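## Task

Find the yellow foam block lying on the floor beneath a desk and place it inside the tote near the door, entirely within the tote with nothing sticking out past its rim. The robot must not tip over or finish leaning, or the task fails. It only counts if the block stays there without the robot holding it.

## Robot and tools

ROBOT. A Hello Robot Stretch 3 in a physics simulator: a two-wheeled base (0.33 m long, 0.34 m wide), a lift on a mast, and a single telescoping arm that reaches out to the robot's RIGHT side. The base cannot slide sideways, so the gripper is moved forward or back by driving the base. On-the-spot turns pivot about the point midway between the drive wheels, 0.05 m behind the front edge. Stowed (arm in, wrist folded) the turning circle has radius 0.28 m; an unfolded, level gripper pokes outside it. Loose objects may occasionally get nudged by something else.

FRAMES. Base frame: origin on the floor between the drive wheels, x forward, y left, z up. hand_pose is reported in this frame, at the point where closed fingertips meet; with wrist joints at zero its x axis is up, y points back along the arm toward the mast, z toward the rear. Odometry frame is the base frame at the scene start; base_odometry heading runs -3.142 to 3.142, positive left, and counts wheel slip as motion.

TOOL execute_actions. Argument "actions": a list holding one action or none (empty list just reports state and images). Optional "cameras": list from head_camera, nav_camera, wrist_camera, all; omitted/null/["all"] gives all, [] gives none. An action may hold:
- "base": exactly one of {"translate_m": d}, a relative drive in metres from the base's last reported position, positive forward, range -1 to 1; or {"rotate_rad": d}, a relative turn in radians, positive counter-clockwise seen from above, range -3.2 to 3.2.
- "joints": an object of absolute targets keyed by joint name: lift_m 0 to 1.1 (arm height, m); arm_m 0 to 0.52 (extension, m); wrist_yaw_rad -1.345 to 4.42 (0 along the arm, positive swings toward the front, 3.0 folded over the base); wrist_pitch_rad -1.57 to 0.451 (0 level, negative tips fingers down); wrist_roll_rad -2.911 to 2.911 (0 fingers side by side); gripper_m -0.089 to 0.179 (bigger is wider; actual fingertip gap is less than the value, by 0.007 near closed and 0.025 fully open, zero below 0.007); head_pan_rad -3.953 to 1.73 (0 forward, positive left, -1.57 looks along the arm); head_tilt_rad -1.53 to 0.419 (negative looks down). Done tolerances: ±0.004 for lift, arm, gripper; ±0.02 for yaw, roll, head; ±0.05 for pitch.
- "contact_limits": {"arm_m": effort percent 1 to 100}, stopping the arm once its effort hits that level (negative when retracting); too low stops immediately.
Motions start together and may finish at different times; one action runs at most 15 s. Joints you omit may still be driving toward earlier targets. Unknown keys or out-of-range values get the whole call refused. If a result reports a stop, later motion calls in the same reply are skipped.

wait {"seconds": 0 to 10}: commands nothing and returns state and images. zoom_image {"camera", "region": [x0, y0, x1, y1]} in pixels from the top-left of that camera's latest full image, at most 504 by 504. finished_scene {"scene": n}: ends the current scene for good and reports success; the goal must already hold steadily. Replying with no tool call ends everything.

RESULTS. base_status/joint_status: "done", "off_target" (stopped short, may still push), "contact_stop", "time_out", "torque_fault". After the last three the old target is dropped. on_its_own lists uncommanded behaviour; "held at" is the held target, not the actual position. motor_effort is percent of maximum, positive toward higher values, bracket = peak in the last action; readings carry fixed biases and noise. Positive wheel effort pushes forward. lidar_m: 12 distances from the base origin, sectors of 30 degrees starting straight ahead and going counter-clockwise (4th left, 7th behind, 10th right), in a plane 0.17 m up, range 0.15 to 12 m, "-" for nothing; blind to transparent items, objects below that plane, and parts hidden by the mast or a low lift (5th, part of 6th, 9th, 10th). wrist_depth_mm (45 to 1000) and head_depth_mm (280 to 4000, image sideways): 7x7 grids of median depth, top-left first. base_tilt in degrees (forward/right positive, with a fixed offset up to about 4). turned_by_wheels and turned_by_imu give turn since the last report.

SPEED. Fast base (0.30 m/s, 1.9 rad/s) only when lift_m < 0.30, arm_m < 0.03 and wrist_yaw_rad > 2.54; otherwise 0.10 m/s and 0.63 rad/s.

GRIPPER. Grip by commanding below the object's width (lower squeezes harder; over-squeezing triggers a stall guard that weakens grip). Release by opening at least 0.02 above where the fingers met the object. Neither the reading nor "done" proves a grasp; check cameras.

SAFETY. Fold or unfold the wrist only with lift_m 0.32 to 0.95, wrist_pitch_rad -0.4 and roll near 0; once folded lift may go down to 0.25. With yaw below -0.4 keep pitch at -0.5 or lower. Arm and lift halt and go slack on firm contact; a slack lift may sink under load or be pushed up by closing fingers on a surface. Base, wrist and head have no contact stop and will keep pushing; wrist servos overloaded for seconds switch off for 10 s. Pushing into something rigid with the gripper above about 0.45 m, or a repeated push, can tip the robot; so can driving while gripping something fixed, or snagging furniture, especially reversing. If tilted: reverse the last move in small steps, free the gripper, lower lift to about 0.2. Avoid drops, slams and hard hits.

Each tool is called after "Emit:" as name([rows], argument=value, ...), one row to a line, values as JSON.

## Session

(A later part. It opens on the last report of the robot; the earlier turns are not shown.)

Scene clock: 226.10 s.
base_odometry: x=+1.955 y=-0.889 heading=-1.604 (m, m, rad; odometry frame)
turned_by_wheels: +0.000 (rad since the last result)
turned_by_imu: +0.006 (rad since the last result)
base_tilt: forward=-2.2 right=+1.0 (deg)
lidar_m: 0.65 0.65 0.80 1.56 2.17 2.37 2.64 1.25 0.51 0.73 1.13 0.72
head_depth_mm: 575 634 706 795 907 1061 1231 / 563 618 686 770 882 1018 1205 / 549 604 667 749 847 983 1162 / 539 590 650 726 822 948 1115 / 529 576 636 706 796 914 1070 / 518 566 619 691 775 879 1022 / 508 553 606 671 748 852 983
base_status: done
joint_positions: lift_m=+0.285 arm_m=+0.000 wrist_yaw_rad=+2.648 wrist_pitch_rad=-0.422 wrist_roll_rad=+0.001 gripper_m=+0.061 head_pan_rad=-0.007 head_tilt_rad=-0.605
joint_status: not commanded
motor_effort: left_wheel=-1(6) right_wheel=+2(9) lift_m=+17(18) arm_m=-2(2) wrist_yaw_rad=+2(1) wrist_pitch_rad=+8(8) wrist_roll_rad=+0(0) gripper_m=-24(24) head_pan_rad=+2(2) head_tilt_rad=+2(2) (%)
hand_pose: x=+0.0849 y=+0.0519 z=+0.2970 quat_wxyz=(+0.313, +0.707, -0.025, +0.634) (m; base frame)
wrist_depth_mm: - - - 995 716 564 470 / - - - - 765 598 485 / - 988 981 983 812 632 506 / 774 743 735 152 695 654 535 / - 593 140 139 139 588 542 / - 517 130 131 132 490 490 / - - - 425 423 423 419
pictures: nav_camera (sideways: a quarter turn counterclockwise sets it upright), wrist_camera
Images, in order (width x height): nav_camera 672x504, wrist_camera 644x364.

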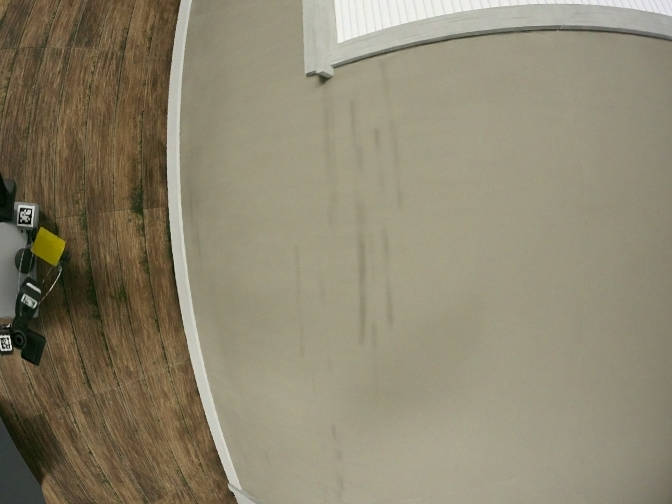

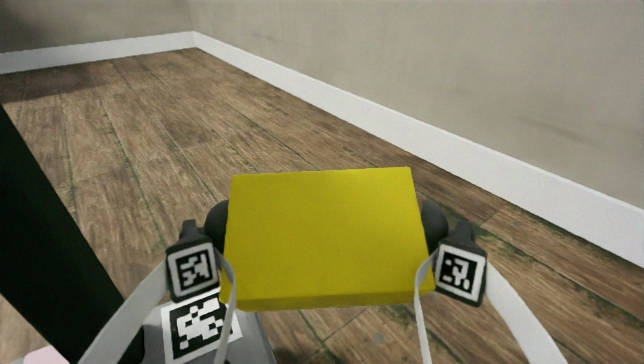

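Emit:
execute_actions([
  {"base": {"translate_m": 0.13}},
], cameras=[])

Emit:
execute_actions([
  {"base": {"rotate_rad": -1.42}},
], cameras=["head_camera", "nav_camera"])

Scene clock: 232.43 s.
base_odometry: x=+1.950 y=-1.019 heading=-1.604 (m, m, rad; odometry frame)
turned_by_wheels: +0.000 (rad since the last result)
turned_by_imu: +0.002 (rad since the last result)
base_tilt: forward=-2.2 right=+0.9 (deg)
lidar_m: 0.52 0.53 0.65 1.26 2.19 2.48 2.77 1.36 0.58 2.56 0.92 0.58
head_depth_mm: 453 499 557 626 716 837 1004 / 444 486 541 606 691 806 961 / 434 477 527 589 670 773 914 / 425 465 513 573 649 748 875 / 417 456 499 556 628 721 843 / 409 445 489 543 610 696 810 / 401 436 478 528 591 671 777
base_status: done
joint_positions: lift_m=+0.285 arm_m=+0.000 wrist_yaw_rad=+2.648 wrist_pitch_rad=-0.422 wrist_roll_rad=+0.001 gripper_m=+0.061 head_pan_rad=-0.007 head_tilt_rad=-0.605
joint_status: not commanded
motor_effort: left_wheel=-2(6) right_wheel=+2(10) lift_m=+17(17) arm_m=-2(2) wrist_yaw_rad=+2(2) wrist_pitch_rad=+8(8) wrist_roll_rad=+0(0) gripper_m=-22(24) head_pan_rad=+2(2) head_tilt_rad=+2(2) (%)
hand_pose: x=+0.0849 y=+0.0519 z=+0.2970 quat_wxyz=(+0.313, +0.707, -0.025, +0.634) (m; base frame)
wrist_depth_mm: - - - 787 576 453 372 / - - - 857 610 479 390 / - - 969 874 662 505 408 / 772 735 736 151 612 535 429 / - 599 140 139 138 542 447 / - 517 131 130 132 489 458 / - - - 424 426 426 418
pictures: none
No camera images: the call's "cameras" was empty. Leave "cameras" out to get every camera's image.

Scene clock: 234.67 s.
base_odometry: x=+1.950 y=-1.019 heading=-3.024 (m, m, rad; odometry frame)
turned_by_wheels: -1.420 (rad since the last result)
turned_by_imu: -1.412 (rad since the last result)
base_tilt: forward=-2.2 right=+1.0 (deg)
lidar_m: 2.04 0.75 0.54 0.52 0.54 0.74 1.98 1.82 2.47 2.27 0.58 0.61
head_depth_mm: 2228 2472 2705 2460 1913 1183 1208 / 2237 2425 2712 2506 1904 1545 1292 / 2197 2411 2647 2448 1905 1542 1298 / 2215 2377 2622 2360 1895 1532 1287 / 2214 2392 2651 2382 1894 1521 1295 / 2182 2399 2632 2479 1897 1515 1292 / 2095 2016 2004 1956 1771 1532 1290
base_status: done
joint_positions: lift_m=+0.285 arm_m=+0.000 wrist_yaw_rad=+2.648 wrist_pitch_rad=-0.422 wrist_roll_rad=+0.001 gripper_m=+0.061 head_pan_rad=-0.007 head_tilt_rad=-0.605
joint_status: not commanded
motor_effort: left_wheel=+0(7) right_wheel=-2(9) lift_m=+17(17) arm_m=-2(3) wrist_yaw_rad=+2(2) wrist_pitch_rad=+8(8) wrist_roll_rad=+0(0) gripper_m=-24(22) head_pan_rad=+2(2) head_tilt_rad=+2(2) (%)
hand_pose: x=+0.0849 y=+0.0519 z=+0.2970 quat_wxyz=(+0.313, +0.707, -0.025, +0.634) (m; base frame)
wrist_depth_mm: 426 468 528 607 700 842 996 / 451 506 568 659 770 940 - / 483 541 620 727 859 958 952 / 526 580 633 152 694 731 720 / - 584 139 139 139 588 581 / - 513 131 131 132 490 487 / - - - 429 424 419 420
pictures: head_camera (sideways: a quarter turn clockwise sets it upright), nav_camera (sideways: a quarter turn counterclockwise sets it upright)
Images, in order (width x height): head_camera 896x504, nav_camera 672x504.

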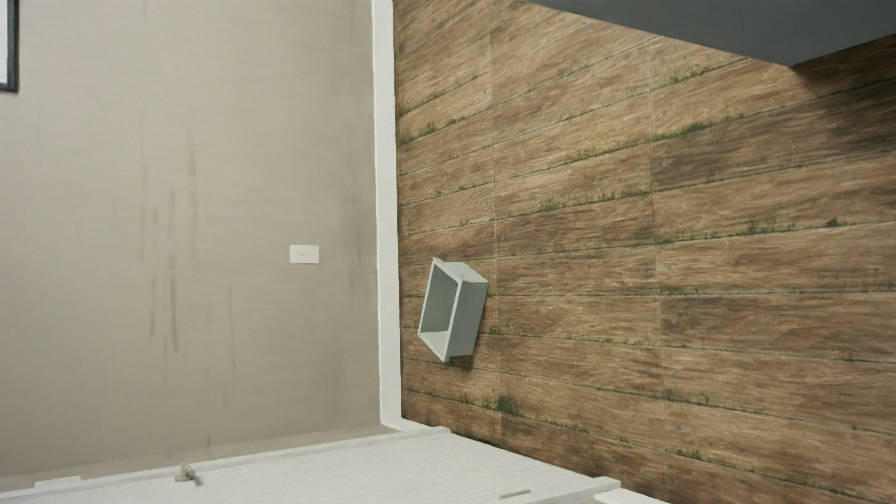

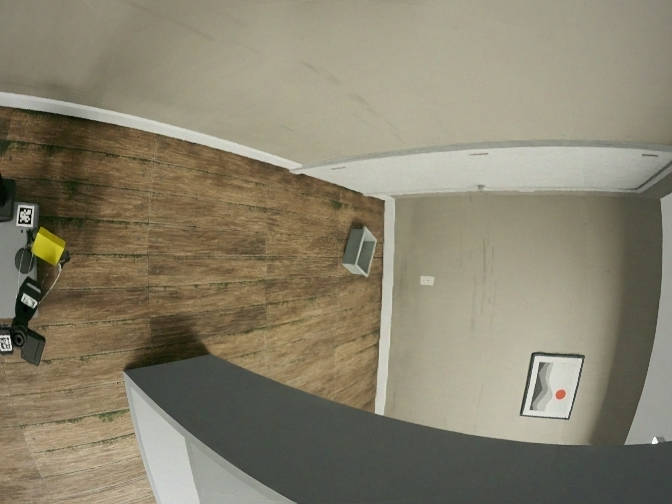

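Emit:
execute_actions([
  {"base": {"translate_m": 1.0}},
], cameras=["nav_camera"])

Emit:
execute_actions([
  {"base": {"translate_m": 0.35}, "joints": {"head_tilt_rad": -0.95}},
], cameras=["head_camera", "nav_camera"])

Scene clock: 248.90 s.
base_odometry: x=+0.957 y=-1.137 heading=-3.024 (m, m, rad; odometry frame)
turned_by_wheels: +0.000 (rad since the last result)
turned_by_imu: +0.007 (rad since the last result)
base_tilt: forward=-2.2 right=+1.0 (deg)
lidar_m: 1.57 0.74 0.55 0.53 0.55 0.75 2.05 0.61 0.45 0.60 2.24 1.63
head_depth_mm: 1354 1476 1643 1821 1899 1535 1294 / 1332 1469 1625 1801 1896 1530 1299 / 1343 1462 1610 1802 1886 1532 1298 / 1331 1461 1601 1779 1902 1486 1283 / 1323 1440 1595 1772 1890 1524 1284 / 1321 1449 1589 1769 1891 1489 1293 / 1311 1431 1576 1758 1823 1540 1283
base_status: done
joint_positions: lift_m=+0.285 arm_m=+0.000 wrist_yaw_rad=+2.648 wrist_pitch_rad=-0.422 wrist_roll_rad=+0.001 gripper_m=+0.061 head_pan_rad=-0.007 head_tilt_rad=-0.605
joint_status: not commanded
motor_effort: left_wheel=+0(6) right_wheel=-1(7) lift_m=+17(17) arm_m=-2(2) wrist_yaw_rad=+2(2) wrist_pitch_rad=+8(8) wrist_roll_rad=+0(0) gripper_m=-23(22) head_pan_rad=+3(3) head_tilt_rad=+1(2) (%)
hand_pose: x=+0.0849 y=+0.0519 z=+0.2970 quat_wxyz=(+0.313, +0.707, -0.025, +0.634) (m; base frame)
wrist_depth_mm: 430 476 537 596 683 818 - / 461 507 574 649 762 918 - / 497 552 631 721 857 952 938 / 540 585 641 151 692 734 722 / - 591 140 139 139 585 580 / - 517 131 130 132 495 482 / - - - 428 422 422 418
pictures: nav_camera (sideways: a quarter turn counterclockwise sets it upright)
Images, in order (width x height): nav_camera 672x504.

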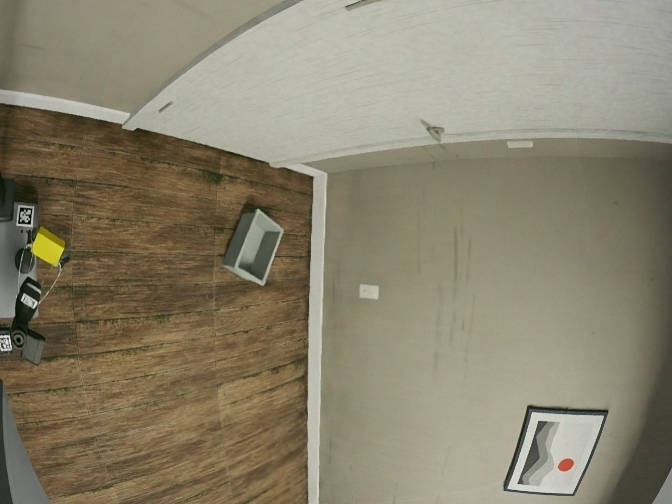

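Scene clock: 251.87 s.
base_odometry: x=+0.610 y=-1.178 heading=-3.024 (m, m, rad; odometry frame)
turned_by_wheels: +0.000 (rad since the last result)
turned_by_imu: +0.003 (rad since the last result)
base_tilt: forward=-2.2 right=+0.9 (deg)
lidar_m: 1.22 0.74 0.54 0.50 0.56 0.76 2.06 0.66 0.71 1.93 1.74 1.27
head_depth_mm: 1120 1288 1541 1666 1454 1273 1136 / 1115 1294 1536 1673 1443 1260 1135 / 1106 1274 1518 1662 1437 1271 1131 / 1107 1274 1500 1644 1380 1271 1132 / 1102 1266 1504 1651 1399 1261 1130 / 1094 1260 1506 1651 1365 1252 1127 / 1088 1250 1476 1644 1422 1257 1120
base_status: done
joint_positions: lift_m=+0.285 arm_m=+0.000 wrist_yaw_rad=+2.648 wrist_pitch_rad=-0.422 wrist_roll_rad=+0.001 gripper_m=+0.061 head_pan_rad=-0.007 head_tilt_rad=-0.939
joint_status: all done
motor_effort: left_wheel=+0(6) right_wheel=-1(8) lift_m=+17(17) arm_m=-2(2) wrist_yaw_rad=+2(2) wrist_pitch_rad=+8(8) wrist_roll_rad=+0(0) gripper_m=-23(22) head_pan_rad=+3(2) head_tilt_rad=-3(21) (%)
hand_pose: x=+0.0849 y=+0.0519 z=+0.2970 quat_wxyz=(+0.313, +0.707, -0.025, +0.634) (m; base frame)
wrist_depth_mm: 433 461 514 590 687 816 924 / 461 497 556 644 753 934 967 / 494 542 606 718 860 951 922 / 537 584 623 151 696 698 593 / - 594 139 139 139 584 511 / - 520 131 131 132 492 473 / - - - 422 422 425 420
pictures: head_camera (sideways: a quarter turn clockwise sets it upright), nav_camera (sideways: a quarter turn counterclockwise sets it upright)
Images, in order (width x height): head_camera 896x504, nav_camera 672x504.

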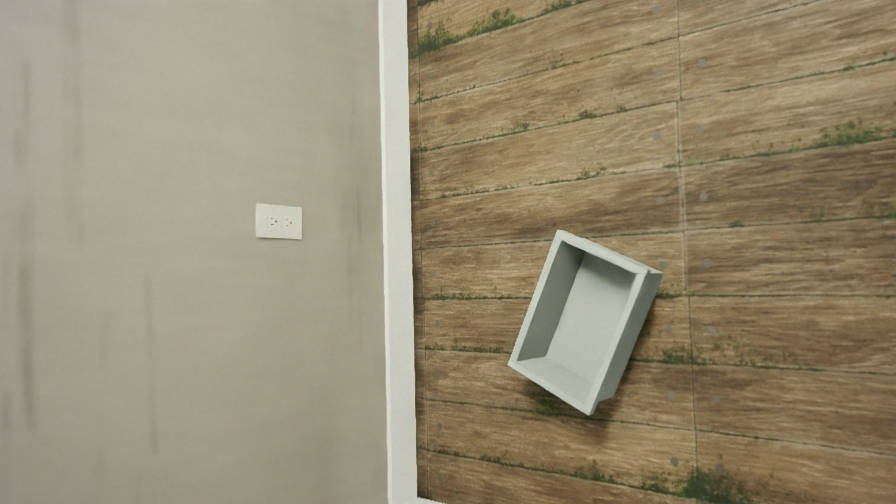

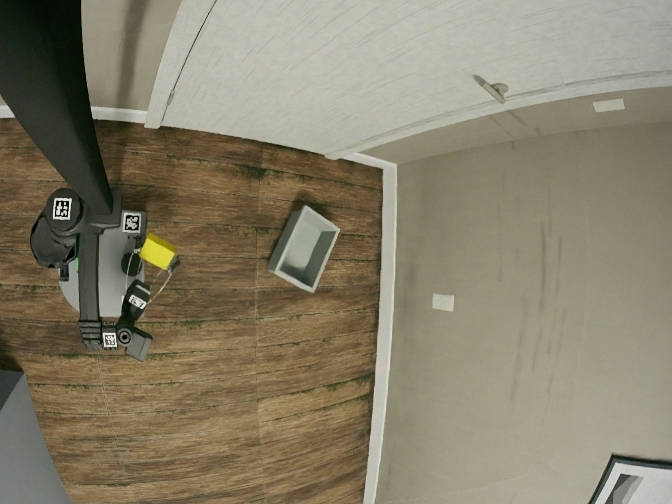

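Emit:
execute_actions([
  {"base": {"rotate_rad": 1.81}, "joints": {"head_pan_rad": -1.57, "head_tilt_rad": -1.0}},
], cameras=["head_camera"])

Emit:
execute_actions([
  {"joints": {"lift_m": 0.36}},
], cameras=[])

Emit:
execute_actions([
  {"joints": {"wrist_yaw_rad": 0.0}},
])

Scene clock: 273.67 s.
base_odometry: x=+0.610 y=-1.178 heading=-1.214 (m, m, rad; odometry frame)
turned_by_wheels: +1.810 (rad since the last result)
turned_by_imu: +1.801 (rad since the last result)
base_tilt: forward=-2.2 right=+1.0 (deg)
lidar_m: 0.50 0.61 1.00 0.92 0.77 0.94 2.66 1.45 1.22 1.16 0.61 0.51
head_depth_mm: 1093 1253 1487 1613 1410 1246 1130 / 1109 1279 1530 1599 1400 1251 1133 / 1136 1315 1567 1602 1375 1245 - / 1154 1344 1623 1606 1377 1242 - / 1172 1379 1651 1577 1366 1246 1122 / 1199 1360 1548 1547 1386 1240 1120 / 1062 1108 1160 1254 1310 1226 1121
base_status: done
joint_positions: lift_m=+0.285 arm_m=+0.000 wrist_yaw_rad=+2.648 wrist_pitch_rad=-0.422 wrist_roll_rad=+0.001 gripper_m=+0.061 head_pan_rad=-1.563 head_tilt_rad=-0.988
joint_status: all done
motor_effort: left_wheel=-2(6) right_wheel=+2(11) lift_m=+18(17) arm_m=-2(2) wrist_yaw_rad=+2(2) wrist_pitch_rad=+8(8) wrist_roll_rad=+0(0) gripper_m=-23(24) head_pan_rad=-3(34) head_tilt_rad=-4(9) (%)
hand_pose: x=+0.0849 y=+0.0519 z=+0.2970 quat_wxyz=(+0.313, +0.707, -0.025, +0.634) (m; base frame)
wrist_depth_mm: - - - - 889 587 444 / 792 - - - 937 607 450 / 776 977 989 966 893 634 460 / 745 739 745 151 692 633 470 / - 601 139 139 139 582 471 / - 517 131 130 132 491 461 / - - - 425 422 421 420
pictures: head_camera (sideways: a quarter turn clockwise sets it upright)
Images, in order (width x height): head_camera 896x504.

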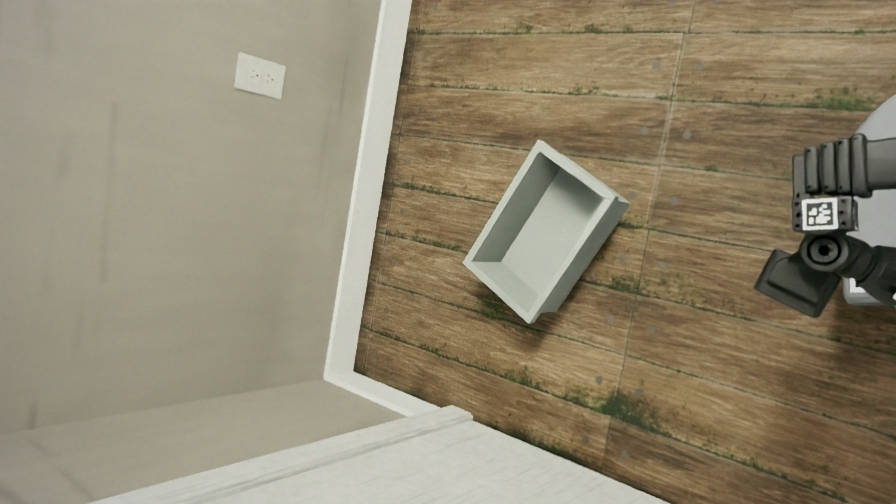

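Scene clock: 275.17 s.
base_odometry: x=+0.610 y=-1.178 heading=-1.214 (m, m, rad; odometry frame)
turned_by_wheels: +0.000 (rad since the last result)
turned_by_imu: +0.000 (rad since the last result)
base_tilt: forward=-2.2 right=+1.0 (deg)
lidar_m: 0.51 0.61 1.00 0.92 0.77 0.94 2.66 1.45 1.23 1.16 0.61 0.51
head_depth_mm: 1092 1266 1503 1605 1404 1248 1127 / 1110 1276 1522 1612 1397 1252 1147 / 1136 1309 1567 1604 1379 1244 - / 1151 1346 1618 1579 1368 1241 - / 1174 1367 1664 1587 1373 1250 1116 / 1204 1371 1543 1557 1391 1242 1121 / 1057 1103 1150 1254 1318 1227 1110
base_status: not commanded
joint_positions: lift_m=+0.360 arm_m=+0.000 wrist_yaw_rad=+2.648 wrist_pitch_rad=-0.422 wrist_roll_rad=+0.001 gripper_m=+0.061 head_pan_rad=-1.563 head_tilt_rad=-0.988
joint_status: all done
motor_effort: left_wheel=-2(1) right_wheel=+2(2) lift_m=+24(27) arm_m=-2(2) wrist_yaw_rad=+2(2) wrist_pitch_rad=+8(8) wrist_roll_rad=+0(0) gripper_m=-23(25) head_pan_rad=-4(4) head_tilt_rad=-4(3) (%)
hand_pose: x=+0.0849 y=+0.0519 z=+0.3716 quat_wxyz=(+0.313, +0.707, -0.025, +0.634) (m; base frame)
wrist_depth_mm: - - - - 903 587 440 / 780 - - - 950 615 449 / 765 - - - 975 634 463 / 801 901 881 152 798 655 474 / - 707 139 139 139 633 482 / - 610 132 130 132 581 485 / 492 516 519 499 500 495 482
pictures: none
No camera images: the call's "cameras" was empty. Leave "cameras" out to get every camera's image.

Scene clock: 277.50 s.
base_odometry: x=+0.610 y=-1.178 heading=-1.214 (m, m, rad; odometry frame)
turned_by_wheels: +0.000 (rad since the last result)
turned_by_imu: +0.001 (rad since the last result)
base_tilt: forward=-2.2 right=+0.9 (deg)
lidar_m: 0.50 0.61 1.00 0.92 0.77 0.94 2.66 1.45 1.23 1.16 0.61 0.50
head_depth_mm: 1092 1257 1497 1587 1414 1257 1128 / 1111 1289 1535 1603 1398 1248 1138 / 1135 1316 1565 1598 1376 1243 - / 1151 1340 1609 1585 1368 1193 - / 1174 1370 1660 1585 1370 1238 1120 / 1196 1368 1551 1554 1391 1247 1118 / 1053 1101 1162 1244 1321 1234 1116
base_status: not commanded
joint_positions: lift_m=+0.360 arm_m=+0.000 wrist_yaw_rad=+0.003 wrist_pitch_rad=-0.422 wrist_roll_rad=+0.001 gripper_m=+0.061 head_pan_rad=-1.563 head_tilt_rad=-0.988
joint_status: all done
motor_effort: left_wheel=-2(1) right_wheel=+2(2) lift_m=+25(25) arm_m=-2(2) wrist_yaw_rad=-1(3) wrist_pitch_rad=+8(8) wrist_roll_rad=+0(0) gripper_m=-24(23) head_pan_rad=-3(3) head_tilt_rad=-4(4) (%)
hand_pose: x=-0.0208 y=-0.3691 z=+0.3716 quat_wxyz=(+0.692, +0.149, -0.691, -0.147) (m; base frame)
wrist_depth_mm: 438 572 908 935 863 816 758 / 443 593 948 - 952 879 839 / 460 608 964 - - 955 879 / 462 626 795 152 826 858 853 / 472 634 139 139 139 691 687 / 486 566 132 131 132 580 578 / 480 506 503 500 500 500 497
pictures: head_camera (sideways: a quarter turn clockwise sets it upright), nav_camera (sideways: a quarter turn counterclockwise sets it upright), wrist_camera
Images, in order (width x height): head_camera 896x504, nav_camera 672x504, wrist_camera 644x364.

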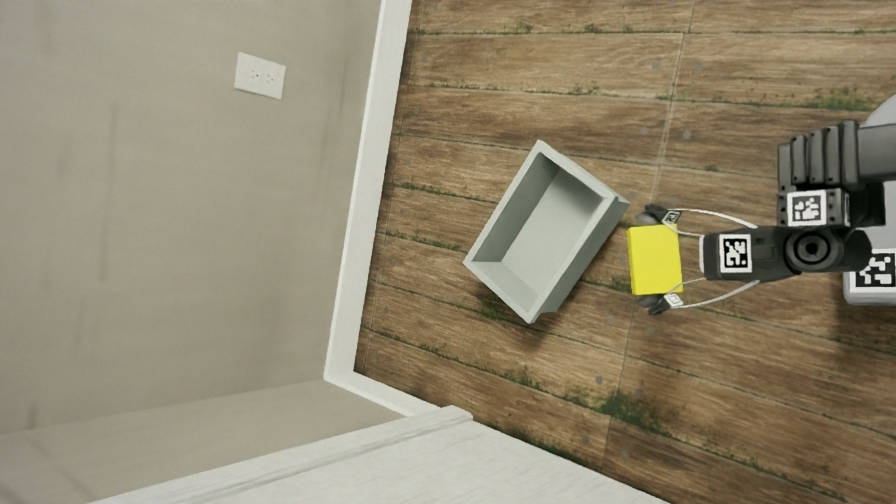

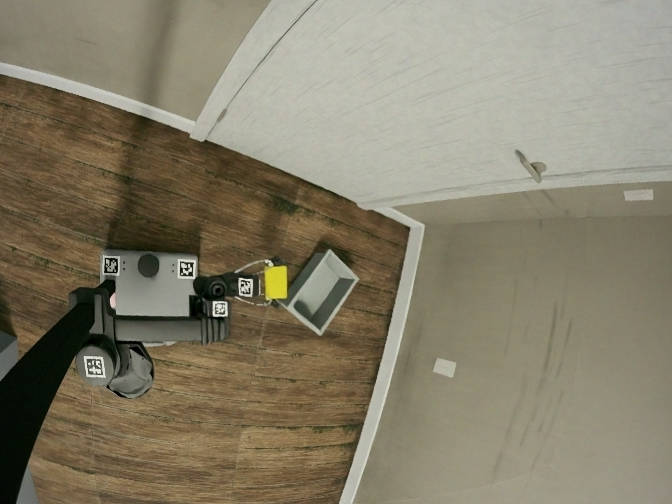

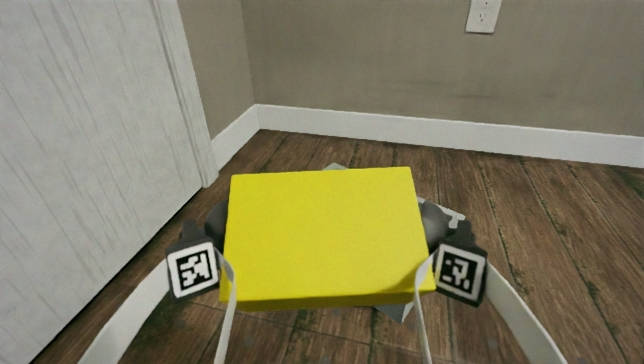

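Emit:
execute_actions([
  {"joints": {"wrist_yaw_rad": -0.3, "wrist_pitch_rad": -0.9, "arm_m": 0.41, "lift_m": 0.33}},
])

Scene clock: 293.70 s.
base_odometry: x=+0.610 y=-1.178 heading=-1.214 (m, m, rad; odometry frame)
turned_by_wheels: +0.000 (rad since the last result)
turned_by_imu: +0.002 (rad since the last result)
base_tilt: forward=-2.2 right=+1.0 (deg)
lidar_m: 0.50 0.61 1.01 0.92 0.77 0.94 2.66 1.45 1.22 1.16 0.61 0.51
head_depth_mm: 1087 1273 1491 1610 1409 1257 1130 / 1113 1290 1530 1603 1405 1251 1145 / 1132 1315 1575 1622 1373 1246 - / 1150 1342 1622 1629 1332 1244 1143 / 1175 1383 1655 1577 1367 1238 1119 / 1198 1369 1551 1549 1384 1245 1108 / 1056 1104 1154 1245 1310 1234 1115
base_status: not commanded
joint_positions: lift_m=+0.330 arm_m=+0.410 wrist_yaw_rad=-0.298 wrist_pitch_rad=-0.906 wrist_roll_rad=+0.001 gripper_m=+0.061 head_pan_rad=-1.563 head_tilt_rad=-0.988
joint_status: all done
motor_effort: left_wheel=-2(2) right_wheel=+2(2) lift_m=+17(22) arm_m=+2(2) wrist_yaw_rad=-1(1) wrist_pitch_rad=+2(8) wrist_roll_rad=+0(0) gripper_m=-23(23) head_pan_rad=-4(4) head_tilt_rad=-3(4) (%)
hand_pose: x=-0.0625 y=-0.6876 z=+0.2524 quat_wxyz=(+0.583, +0.212, -0.675, -0.401) (m; base frame)
wrist_depth_mm: 534 610 620 627 616 623 618 / 523 573 572 569 562 558 559 / 506 519 517 513 506 509 505 / 464 469 381 152 458 460 461 / 438 435 140 139 139 370 421 / 402 401 132 130 133 365 394 / 377 371 306 367 364 291 363
pictures: head_camera (sideways: a quarter turn clockwise sets it upright), nav_camera (sideways: a quarter turn counterclockwise sets it upright), wrist_camera
Images, in order (width x height): head_camera 896x504, nav_camera 672x504, wrist_camera 644x364.

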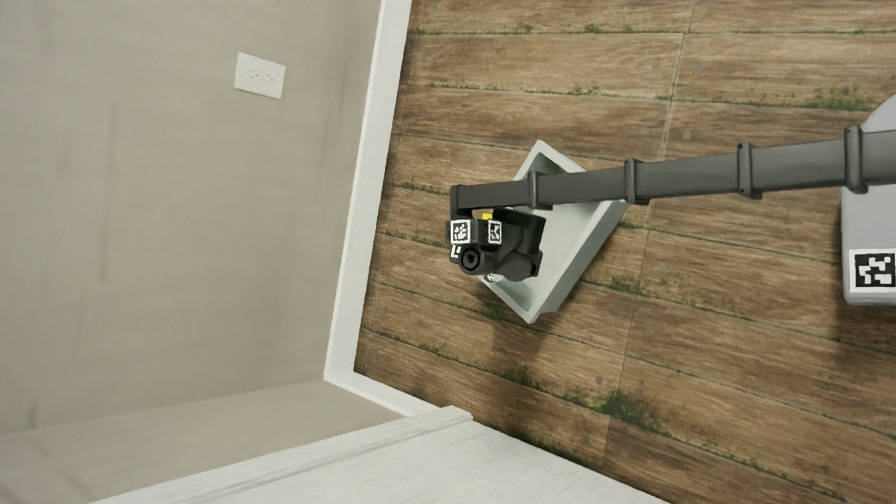

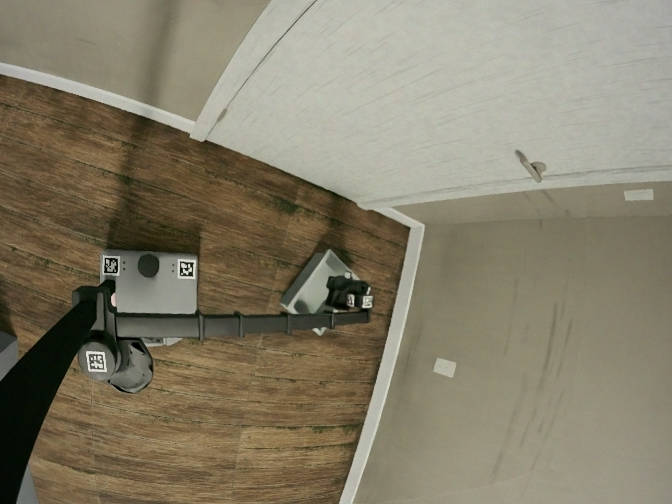

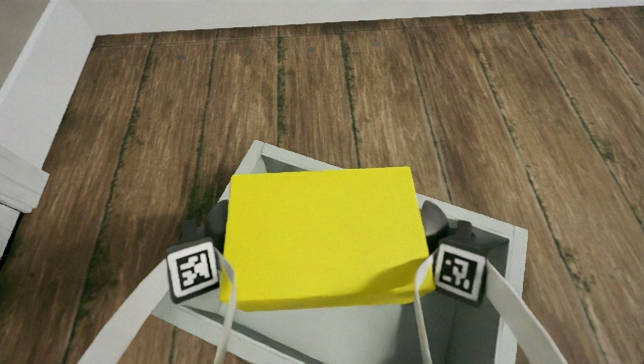

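Emit:
execute_actions([
  {"joints": {"lift_m": 0.25}},
])

Scene clock: 299.13 s.
base_odometry: x=+0.610 y=-1.178 heading=-1.214 (m, m, rad; odometry frame)
turned_by_wheels: +0.000 (rad since the last result)
turned_by_imu: +0.001 (rad since the last result)
base_tilt: forward=-2.2 right=+1.0 (deg)
lidar_m: 0.50 0.61 1.00 0.92 0.77 0.94 2.66 1.45 1.22 0.65 0.61 0.50
head_depth_mm: 1089 1256 1483 1605 1410 1254 1132 / 1109 1284 1519 1594 1412 1246 1134 / 1131 1320 1565 1591 1363 1242 - / 1152 1344 1614 1619 1336 1240 1146 / 1172 1380 1667 1586 1379 1239 1122 / 1194 1360 1545 1544 1375 1236 1114 / 1064 1100 1157 1253 1318 1236 1116
base_status: not commanded
joint_positions: lift_m=+0.250 arm_m=+0.410 wrist_yaw_rad=-0.298 wrist_pitch_rad=-0.907 wrist_roll_rad=+0.001 gripper_m=+0.061 head_pan_rad=-1.563 head_tilt_rad=-0.988
joint_status: all done
motor_effort: left_wheel=-2(2) right_wheel=+2(2) lift_m=+17(17) arm_m=+2(2) wrist_yaw_rad=-2(2) wrist_pitch_rad=+2(2) wrist_roll_rad=+0(0) gripper_m=-24(24) head_pan_rad=-3(4) head_tilt_rad=-3(4) (%)
hand_pose: x=-0.0624 y=-0.6875 z=+0.1723 quat_wxyz=(+0.582, +0.212, -0.675, -0.401) (m; base frame)
wrist_depth_mm: 508 521 514 510 505 503 500 / 461 459 457 455 453 452 446 / 421 420 289 276 409 406 404 / 382 380 250 151 246 247 367 / 354 244 139 139 139 275 330 / 326 212 132 130 132 247 306 / 303 291 206 293 294 273 285
pictures: head_camera (sideways: a quarter turn clockwise sets it upright), nav_camera (sideways: a quarter turn counterclockwise sets it upright), wrist_camera
Images, in order (width x height): head_camera 896x504, nav_camera 672x504, wrist_camera 644x364.

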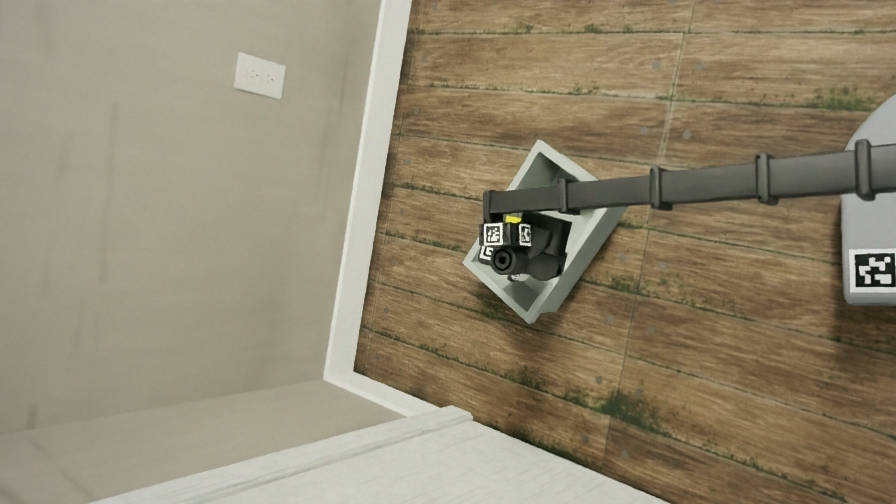

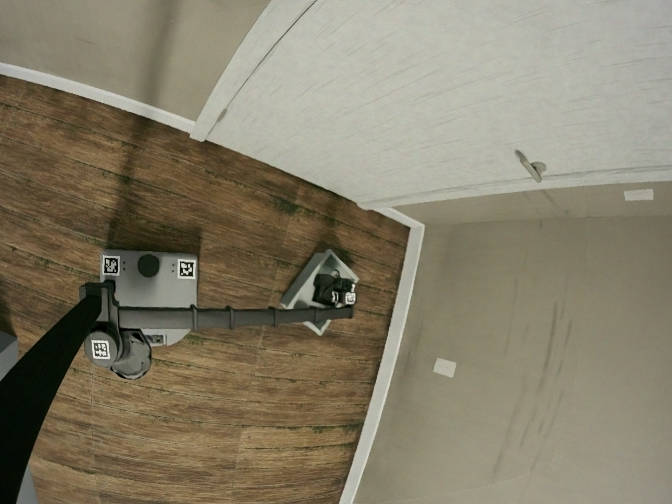

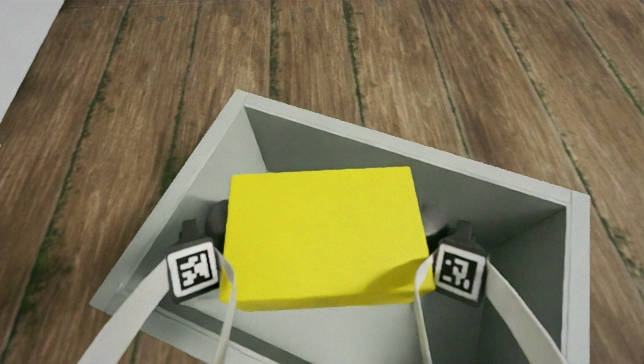

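Emit:
execute_actions([
  {"joints": {"wrist_yaw_rad": -0.45, "arm_m": 0.425, "lift_m": 0.18}},
], cameras=["head_camera", "wrist_camera"])

Scene clock: 314.03 s.
base_odometry: x=+0.610 y=-1.178 heading=-1.214 (m, m, rad; odometry frame)
turned_by_wheels: +0.000 (rad since the last result)
turned_by_imu: +0.001 (rad since the last result)
base_tilt: forward=-2.2 right=+1.0 (deg)
lidar_m: 0.50 0.61 1.00 0.92 0.77 0.94 2.66 1.45 1.22 1.16 0.61 0.51
head_depth_mm: 1092 1256 1495 1602 1406 1251 1129 / 1108 1285 1530 1603 1410 1250 1137 / 1129 1310 1561 1609 1363 1246 - / 1153 1346 1606 1588 1345 1242 1147 / 1181 1375 1656 1584 1372 1251 1124 / 1197 1369 1560 1543 1384 1235 1119 / 1054 1105 1159 1249 1316 1247 1114
base_status: not commanded
joint_positions: lift_m=+0.180 arm_m=+0.425 wrist_yaw_rad=-0.447 wrist_pitch_rad=-0.907 wrist_roll_rad=+0.001 gripper_m=+0.061 head_pan_rad=-1.563 head_tilt_rad=-0.988
joint_status: all done
motor_effort: left_wheel=-1(2) right_wheel=+2(2) lift_m=+18(19) arm_m=+2(1) wrist_yaw_rad=-1(1) wrist_pitch_rad=+2(2) wrist_roll_rad=+0(0) gripper_m=-23(24) head_pan_rad=-4(3) head_tilt_rad=-4(4) (%)
hand_pose: x=-0.0816 y=-0.6949 z=+0.1023 quat_wxyz=(+0.551, +0.161, -0.688, -0.443) (m; base frame)
wrist_depth_mm: 414 408 404 402 398 395 393 / 366 209 204 197 355 354 349 / 330 196 250 223 200 181 176 / 168 202 283 152 229 224 170 / 159 210 139 139 139 249 162 / 164 205 132 130 132 219 156 / 166 231 233 232 231 227 149
pictures: head_camera (sideways: a quarter turn clockwise sets it upright), wrist_camera
Images, in order (width x height): head_camera 896x504, wrist_camera 644x364.

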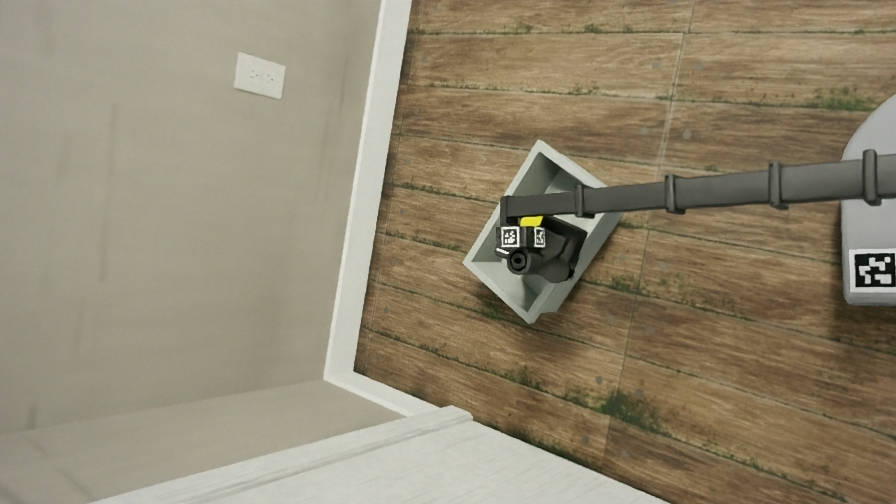

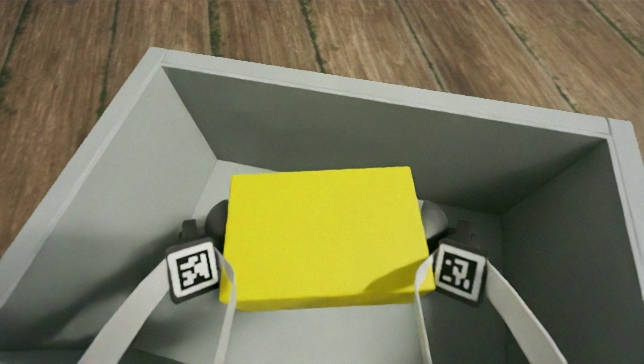

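Emit:
execute_actions([
  {"joints": {"lift_m": 0.122}},
], cameras=["head_camera", "wrist_camera"])

Scene clock: 322.03 s.
base_odometry: x=+0.610 y=-1.178 heading=-1.214 (m, m, rad; odometry frame)
turned_by_wheels: +0.000 (rad since the last result)
turned_by_imu: +0.001 (rad since the last result)
base_tilt: forward=-2.2 right=+1.0 (deg)
lidar_m: 0.50 0.61 1.00 0.92 0.77 0.94 2.65 1.45 1.22 1.16 0.61 0.50
head_depth_mm: 1091 1249 1490 1602 1411 1247 1130 / 1109 1280 1527 1594 1411 1256 1129 / 1126 1322 1581 1588 1379 1250 1136 / 1156 1344 1615 1587 1342 1240 1149 / 1171 1379 1660 1578 1370 1236 1121 / 1196 1363 1547 1562 1380 1238 1118 / 1060 1103 1164 1254 1314 1236 1118
base_status: not commanded
joint_positions: lift_m=+0.122 arm_m=+0.425 wrist_yaw_rad=-0.447 wrist_pitch_rad=-0.907 wrist_roll_rad=+0.001 gripper_m=+0.061 head_pan_rad=-1.563 head_tilt_rad=-0.988
joint_status: all done
motor_effort: left_wheel=-2(2) right_wheel=+2(2) lift_m=+17(19) arm_m=+2(2) wrist_yaw_rad=-2(2) wrist_pitch_rad=+2(2) wrist_roll_rad=+0(0) gripper_m=-24(25) head_pan_rad=-4(3) head_tilt_rad=-4(4) (%)
hand_pose: x=-0.0816 y=-0.6949 z=+0.0443 quat_wxyz=(+0.551, +0.161, -0.688, -0.443) (m; base frame)
wrist_depth_mm: 139 167 161 149 139 131 128 / 142 185 197 179 163 150 140 / 147 193 242 222 200 181 161 / 152 202 227 151 221 217 170 / 158 204 139 139 139 206 162 / 164 192 132 130 132 191 155 / 166 181 180 180 179 178 149
pictures: head_camera (sideways: a quarter turn clockwise sets it upright), wrist_camera
Images, in order (width x height): head_camera 896x504, wrist_camera 644x364.

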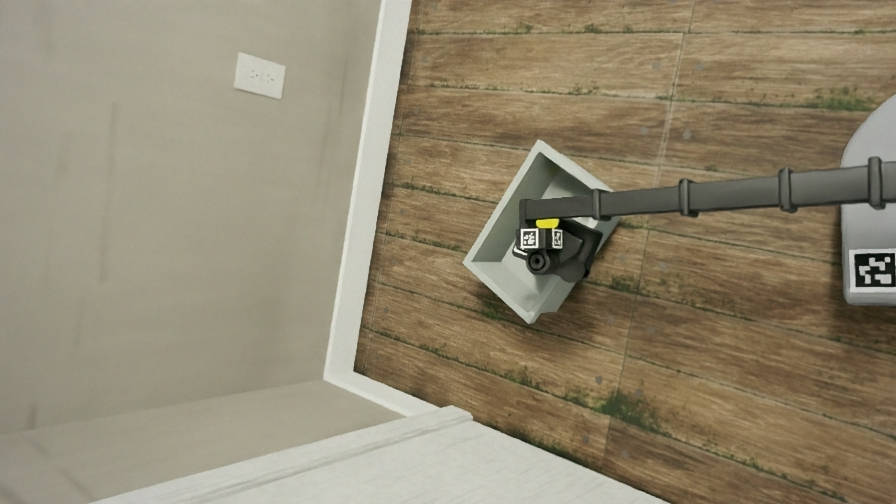

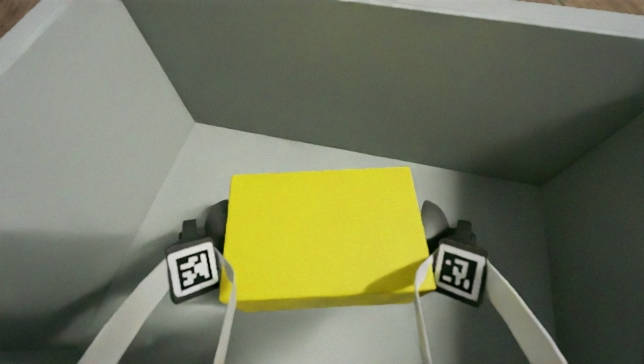

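Emit:
execute_actions([
  {"joints": {"lift_m": 0.108}},
], cameras=["wrist_camera"])

Emit:
execute_actions([
  {"joints": {"gripper_m": 0.15}},
], cameras=["wrist_camera"])

Emit:
execute_actions([
  {"joints": {"lift_m": 0.35}},
], cameras=["head_camera", "wrist_camera"])

Emit:
execute_actions([
  {"joints": {"arm_m": 0.0}},
])

Scene clock: 329.00 s.
base_odometry: x=+0.610 y=-1.178 heading=-1.214 (m, m, rad; odometry frame)
turned_by_wheels: +0.000 (rad since the last result)
turned_by_imu: +0.001 (rad since the last result)
base_tilt: forward=-2.2 right=+1.0 (deg)
lidar_m: 0.50 0.61 1.00 0.92 0.77 0.94 2.66 1.45 1.23 1.16 0.61 0.51
head_depth_mm: 1091 1264 1501 1600 1410 1253 1132 / 1112 1281 1525 1609 1395 1245 1140 / 1133 1313 1569 1596 1377 1243 1141 / 1154 1344 1614 1602 1339 1238 1148 / 1172 1380 1659 1581 1366 1231 1117 / 1197 1373 1551 1545 1385 1235 1117 / 1058 1107 1159 1252 1314 1230 1111
base_status: not commanded
joint_positions: lift_m=+0.108 arm_m=+0.425 wrist_yaw_rad=-0.449 wrist_pitch_rad=-0.889 wrist_roll_rad=+0.001 gripper_m=+0.061 head_pan_rad=-1.563 head_tilt_rad=-0.988
joint_status: all done
motor_effort: left_wheel=-2(3) right_wheel=+8(7) lift_m=+14(16) arm_m=+1(2) wrist_yaw_rad=+0(2) wrist_pitch_rad=-4(5) wrist_roll_rad=+0(0) gripper_m=-22(23) head_pan_rad=-4(4) head_tilt_rad=-3(4) (%)
hand_pose: x=-0.0835 y=-0.6983 z=+0.0330 quat_wxyz=(+0.554, +0.154, -0.690, -0.439) (m; base frame)
wrist_depth_mm: 139 163 156 144 134 125 117 / 142 184 189 172 158 146 135 / 147 193 229 214 192 175 158 / 152 201 216 151 209 208 170 / 157 196 140 139 139 194 163 / 163 184 132 131 132 179 157 / 167 171 170 169 168 167 150
pictures: wrist_camera
Images, in order (width x height): wrist_camera 644x364.

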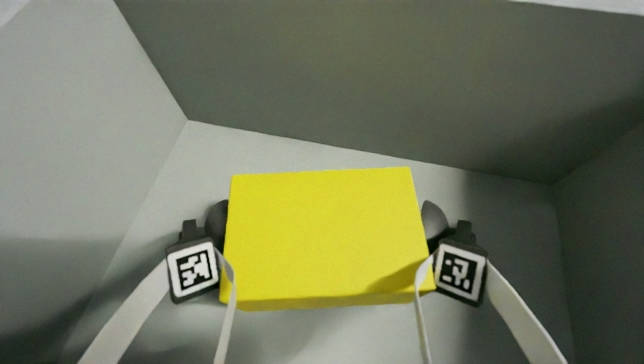

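Scene clock: 330.40 s.
base_odometry: x=+0.610 y=-1.178 heading=-1.214 (m, m, rad; odometry frame)
turned_by_wheels: +0.000 (rad since the last result)
turned_by_imu: +0.000 (rad since the last result)
base_tilt: forward=-2.2 right=+1.0 (deg)
lidar_m: 0.50 0.61 1.00 0.92 0.77 0.94 2.67 1.45 1.22 1.15 0.61 0.50
head_depth_mm: 1086 1258 1484 1613 1414 1255 1126 / 1109 1288 1534 1604 1403 1259 1133 / 1132 1315 1570 1601 1371 1238 1135 / 1151 1331 1602 1583 1340 1243 1144 / 1171 1375 1660 1591 1368 1238 1120 / 1202 1360 1552 1544 1386 1235 1113 / 1057 1103 1165 1247 1313 1238 1111
base_status: not commanded
joint_positions: lift_m=+0.108 arm_m=+0.425 wrist_yaw_rad=-0.449 wrist_pitch_rad=-0.889 wrist_roll_rad=+0.001 gripper_m=+0.150 head_pan_rad=-1.563 head_tilt_rad=-0.988
joint_status: all done
motor_effort: left_wheel=-3(3) right_wheel=+6(8) lift_m=+15(15) arm_m=+1(1) wrist_yaw_rad=-1(0) wrist_pitch_rad=-4(4) wrist_roll_rad=+0(0) gripper_m=+1(100) head_pan_rad=-4(4) head_tilt_rad=-3(4) (%)
hand_pose: x=-0.0835 y=-0.6983 z=+0.0328 quat_wxyz=(+0.554, +0.155, -0.690, -0.439) (m; base frame)
wrist_depth_mm: 139 162 155 143 133 124 117 / 142 183 188 171 157 145 134 / 147 193 229 212 191 174 157 / 151 200 217 216 211 206 170 / 157 190 192 151 155 198 163 / 160 181 178 139 143 - 154 / - 171 168 167 168 167 143
pictures: wrist_camera
Images, in order (width x height): wrist_camera 644x364.

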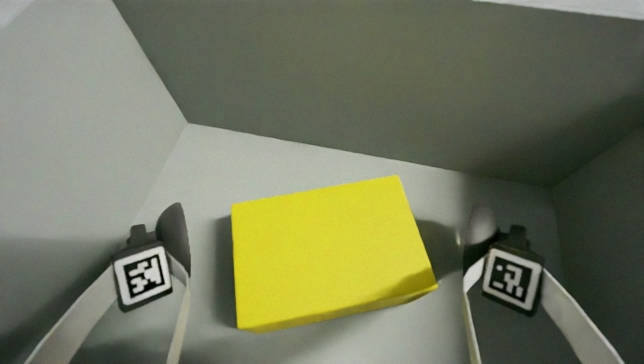

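Scene clock: 333.43 s.
base_odometry: x=+0.610 y=-1.178 heading=-1.214 (m, m, rad; odometry frame)
turned_by_wheels: +0.000 (rad since the last result)
turned_by_imu: +0.001 (rad since the last result)
base_tilt: forward=-2.2 right=+1.0 (deg)
lidar_m: 0.50 0.60 1.00 0.92 0.77 0.94 2.66 1.45 1.22 1.16 0.61 0.50
head_depth_mm: 1088 1260 1489 1606 1408 1254 1134 / 1112 1283 1543 1604 1403 1243 1142 / 1129 1317 1568 1621 1370 1245 - / 1154 1342 1619 1658 1342 1245 1145 / 1168 1380 1674 1579 1369 1244 1125 / 1205 1371 1545 1549 1387 1236 1114 / 1057 1106 1166 1250 1314 1236 1118
base_status: not commanded
joint_positions: lift_m=+0.350 arm_m=+0.425 wrist_yaw_rad=-0.449 wrist_pitch_rad=-0.904 wrist_roll_rad=+0.001 gripper_m=+0.150 head_pan_rad=-1.563 head_tilt_rad=-0.988
joint_status: all done
motor_effort: left_wheel=-2(3) right_wheel=+3(6) lift_m=+24(24) arm_m=+1(1) wrist_yaw_rad=+0(0) wrist_pitch_rad=+2(4) wrist_roll_rad=+0(0) gripper_m=+0(0) head_pan_rad=-4(4) head_tilt_rad=-4(3) (%)
hand_pose: x=-0.0821 y=-0.6954 z=+0.2722 quat_wxyz=(+0.551, +0.160, -0.689, -0.443) (m; base frame)
wrist_depth_mm: 539 565 603 643 638 657 651 / 583 603 595 595 596 589 586 / 540 546 541 536 535 532 526 / 500 494 490 490 489 484 481 / 460 465 415 430 362 455 441 / 423 410 405 370 407 - 410 / 394 387 381 381 378 378 383
pictures: head_camera (sideways: a quarter turn clockwise sets it upright), wrist_camera
Images, in order (width x height): head_camera 896x504, wrist_camera 644x364.

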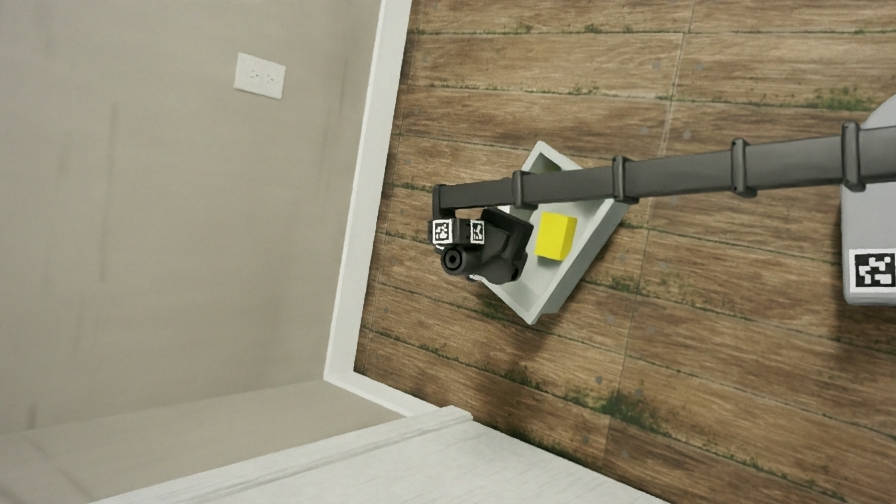

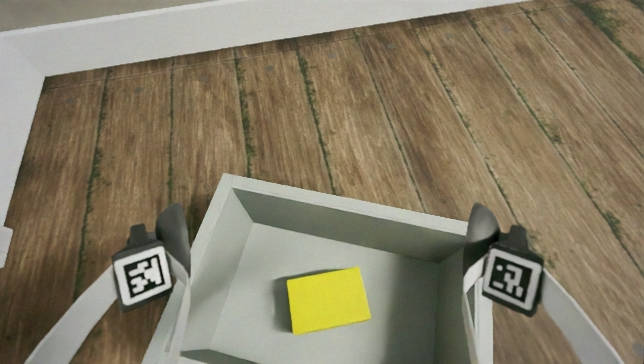

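Scene clock: 337.77 s.
base_odometry: x=+0.610 y=-1.178 heading=-1.214 (m, m, rad; odometry frame)
turned_by_wheels: +0.000 (rad since the last result)
turned_by_imu: +0.001 (rad since the last result)
base_tilt: forward=-2.2 right=+1.0 (deg)
lidar_m: 0.50 0.60 1.00 0.92 0.77 0.94 2.66 1.45 1.23 1.16 0.61 0.51
head_depth_mm: 1092 1268 1492 1609 1414 1247 1130 / 1106 1286 1515 1602 1392 1255 1144 / 1130 1311 1570 1587 1375 1240 - / 1156 1346 1614 1605 1361 1265 - / 1179 1370 1650 1583 1371 1240 1119 / 1196 1356 1549 1542 1397 1234 1114 / 1056 1101 1158 1248 1317 1229 1112
base_status: not commanded
joint_positions: lift_m=+0.350 arm_m=+0.000 wrist_yaw_rad=-0.449 wrist_pitch_rad=-0.905 wrist_roll_rad=+0.001 gripper_m=+0.150 head_pan_rad=-1.563 head_tilt_rad=-0.988
joint_status: all done
motor_effort: left_wheel=-3(3) right_wheel=+3(4) lift_m=+24(24) arm_m=-2(2) wrist_yaw_rad=+0(1) wrist_pitch_rad=+2(2) wrist_roll_rad=+0(0) gripper_m=+1(1) head_pan_rad=-4(3) head_tilt_rad=-4(4) (%)
hand_pose: x=-0.0820 y=-0.2706 z=+0.2721 quat_wxyz=(+0.551, +0.160, -0.689, -0.443) (m; base frame)
wrist_depth_mm: 690 569 575 641 671 654 648 / 604 510 500 584 597 587 583 / 557 543 531 531 537 534 533 / 500 500 494 495 489 486 479 / 459 467 454 451 450 453 443 / 424 419 421 419 414 - 412 / 394 394 394 391 386 383 385
pictures: head_camera (sideways: a quarter turn clockwise sets it upright), nav_camera (sideways: a quarter turn counterclockwise sets it upright), wrist_camera
Images, in order (width x height): head_camera 896x504, nav_camera 672x504, wrist_camera 644x364.

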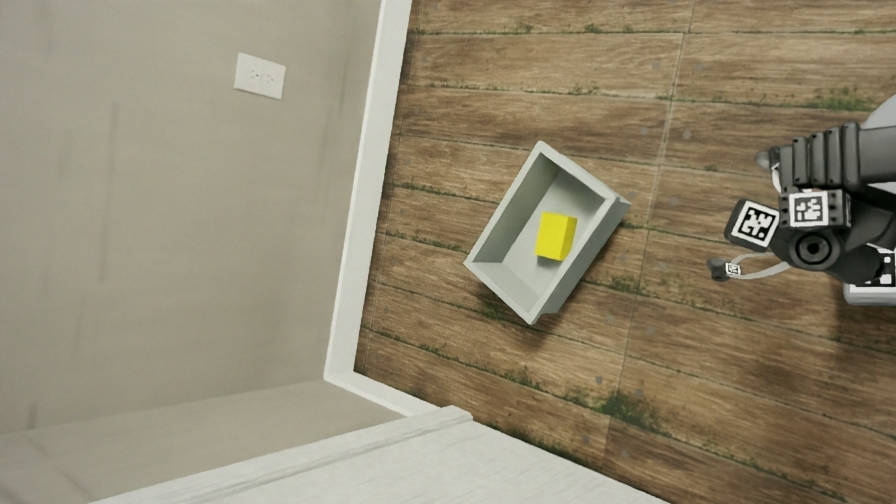

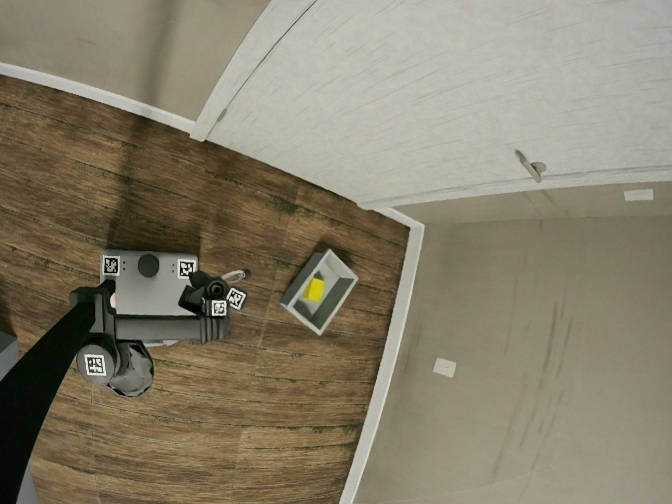

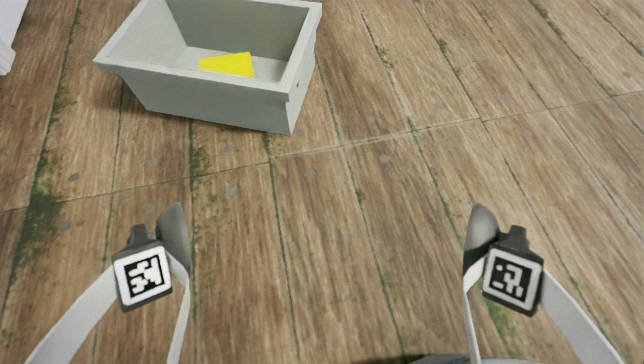

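The block is resting inside the tote, so I'm ending scene 1.

Emit:
finished_scene(scene=1)

The scene is finished: the task was done.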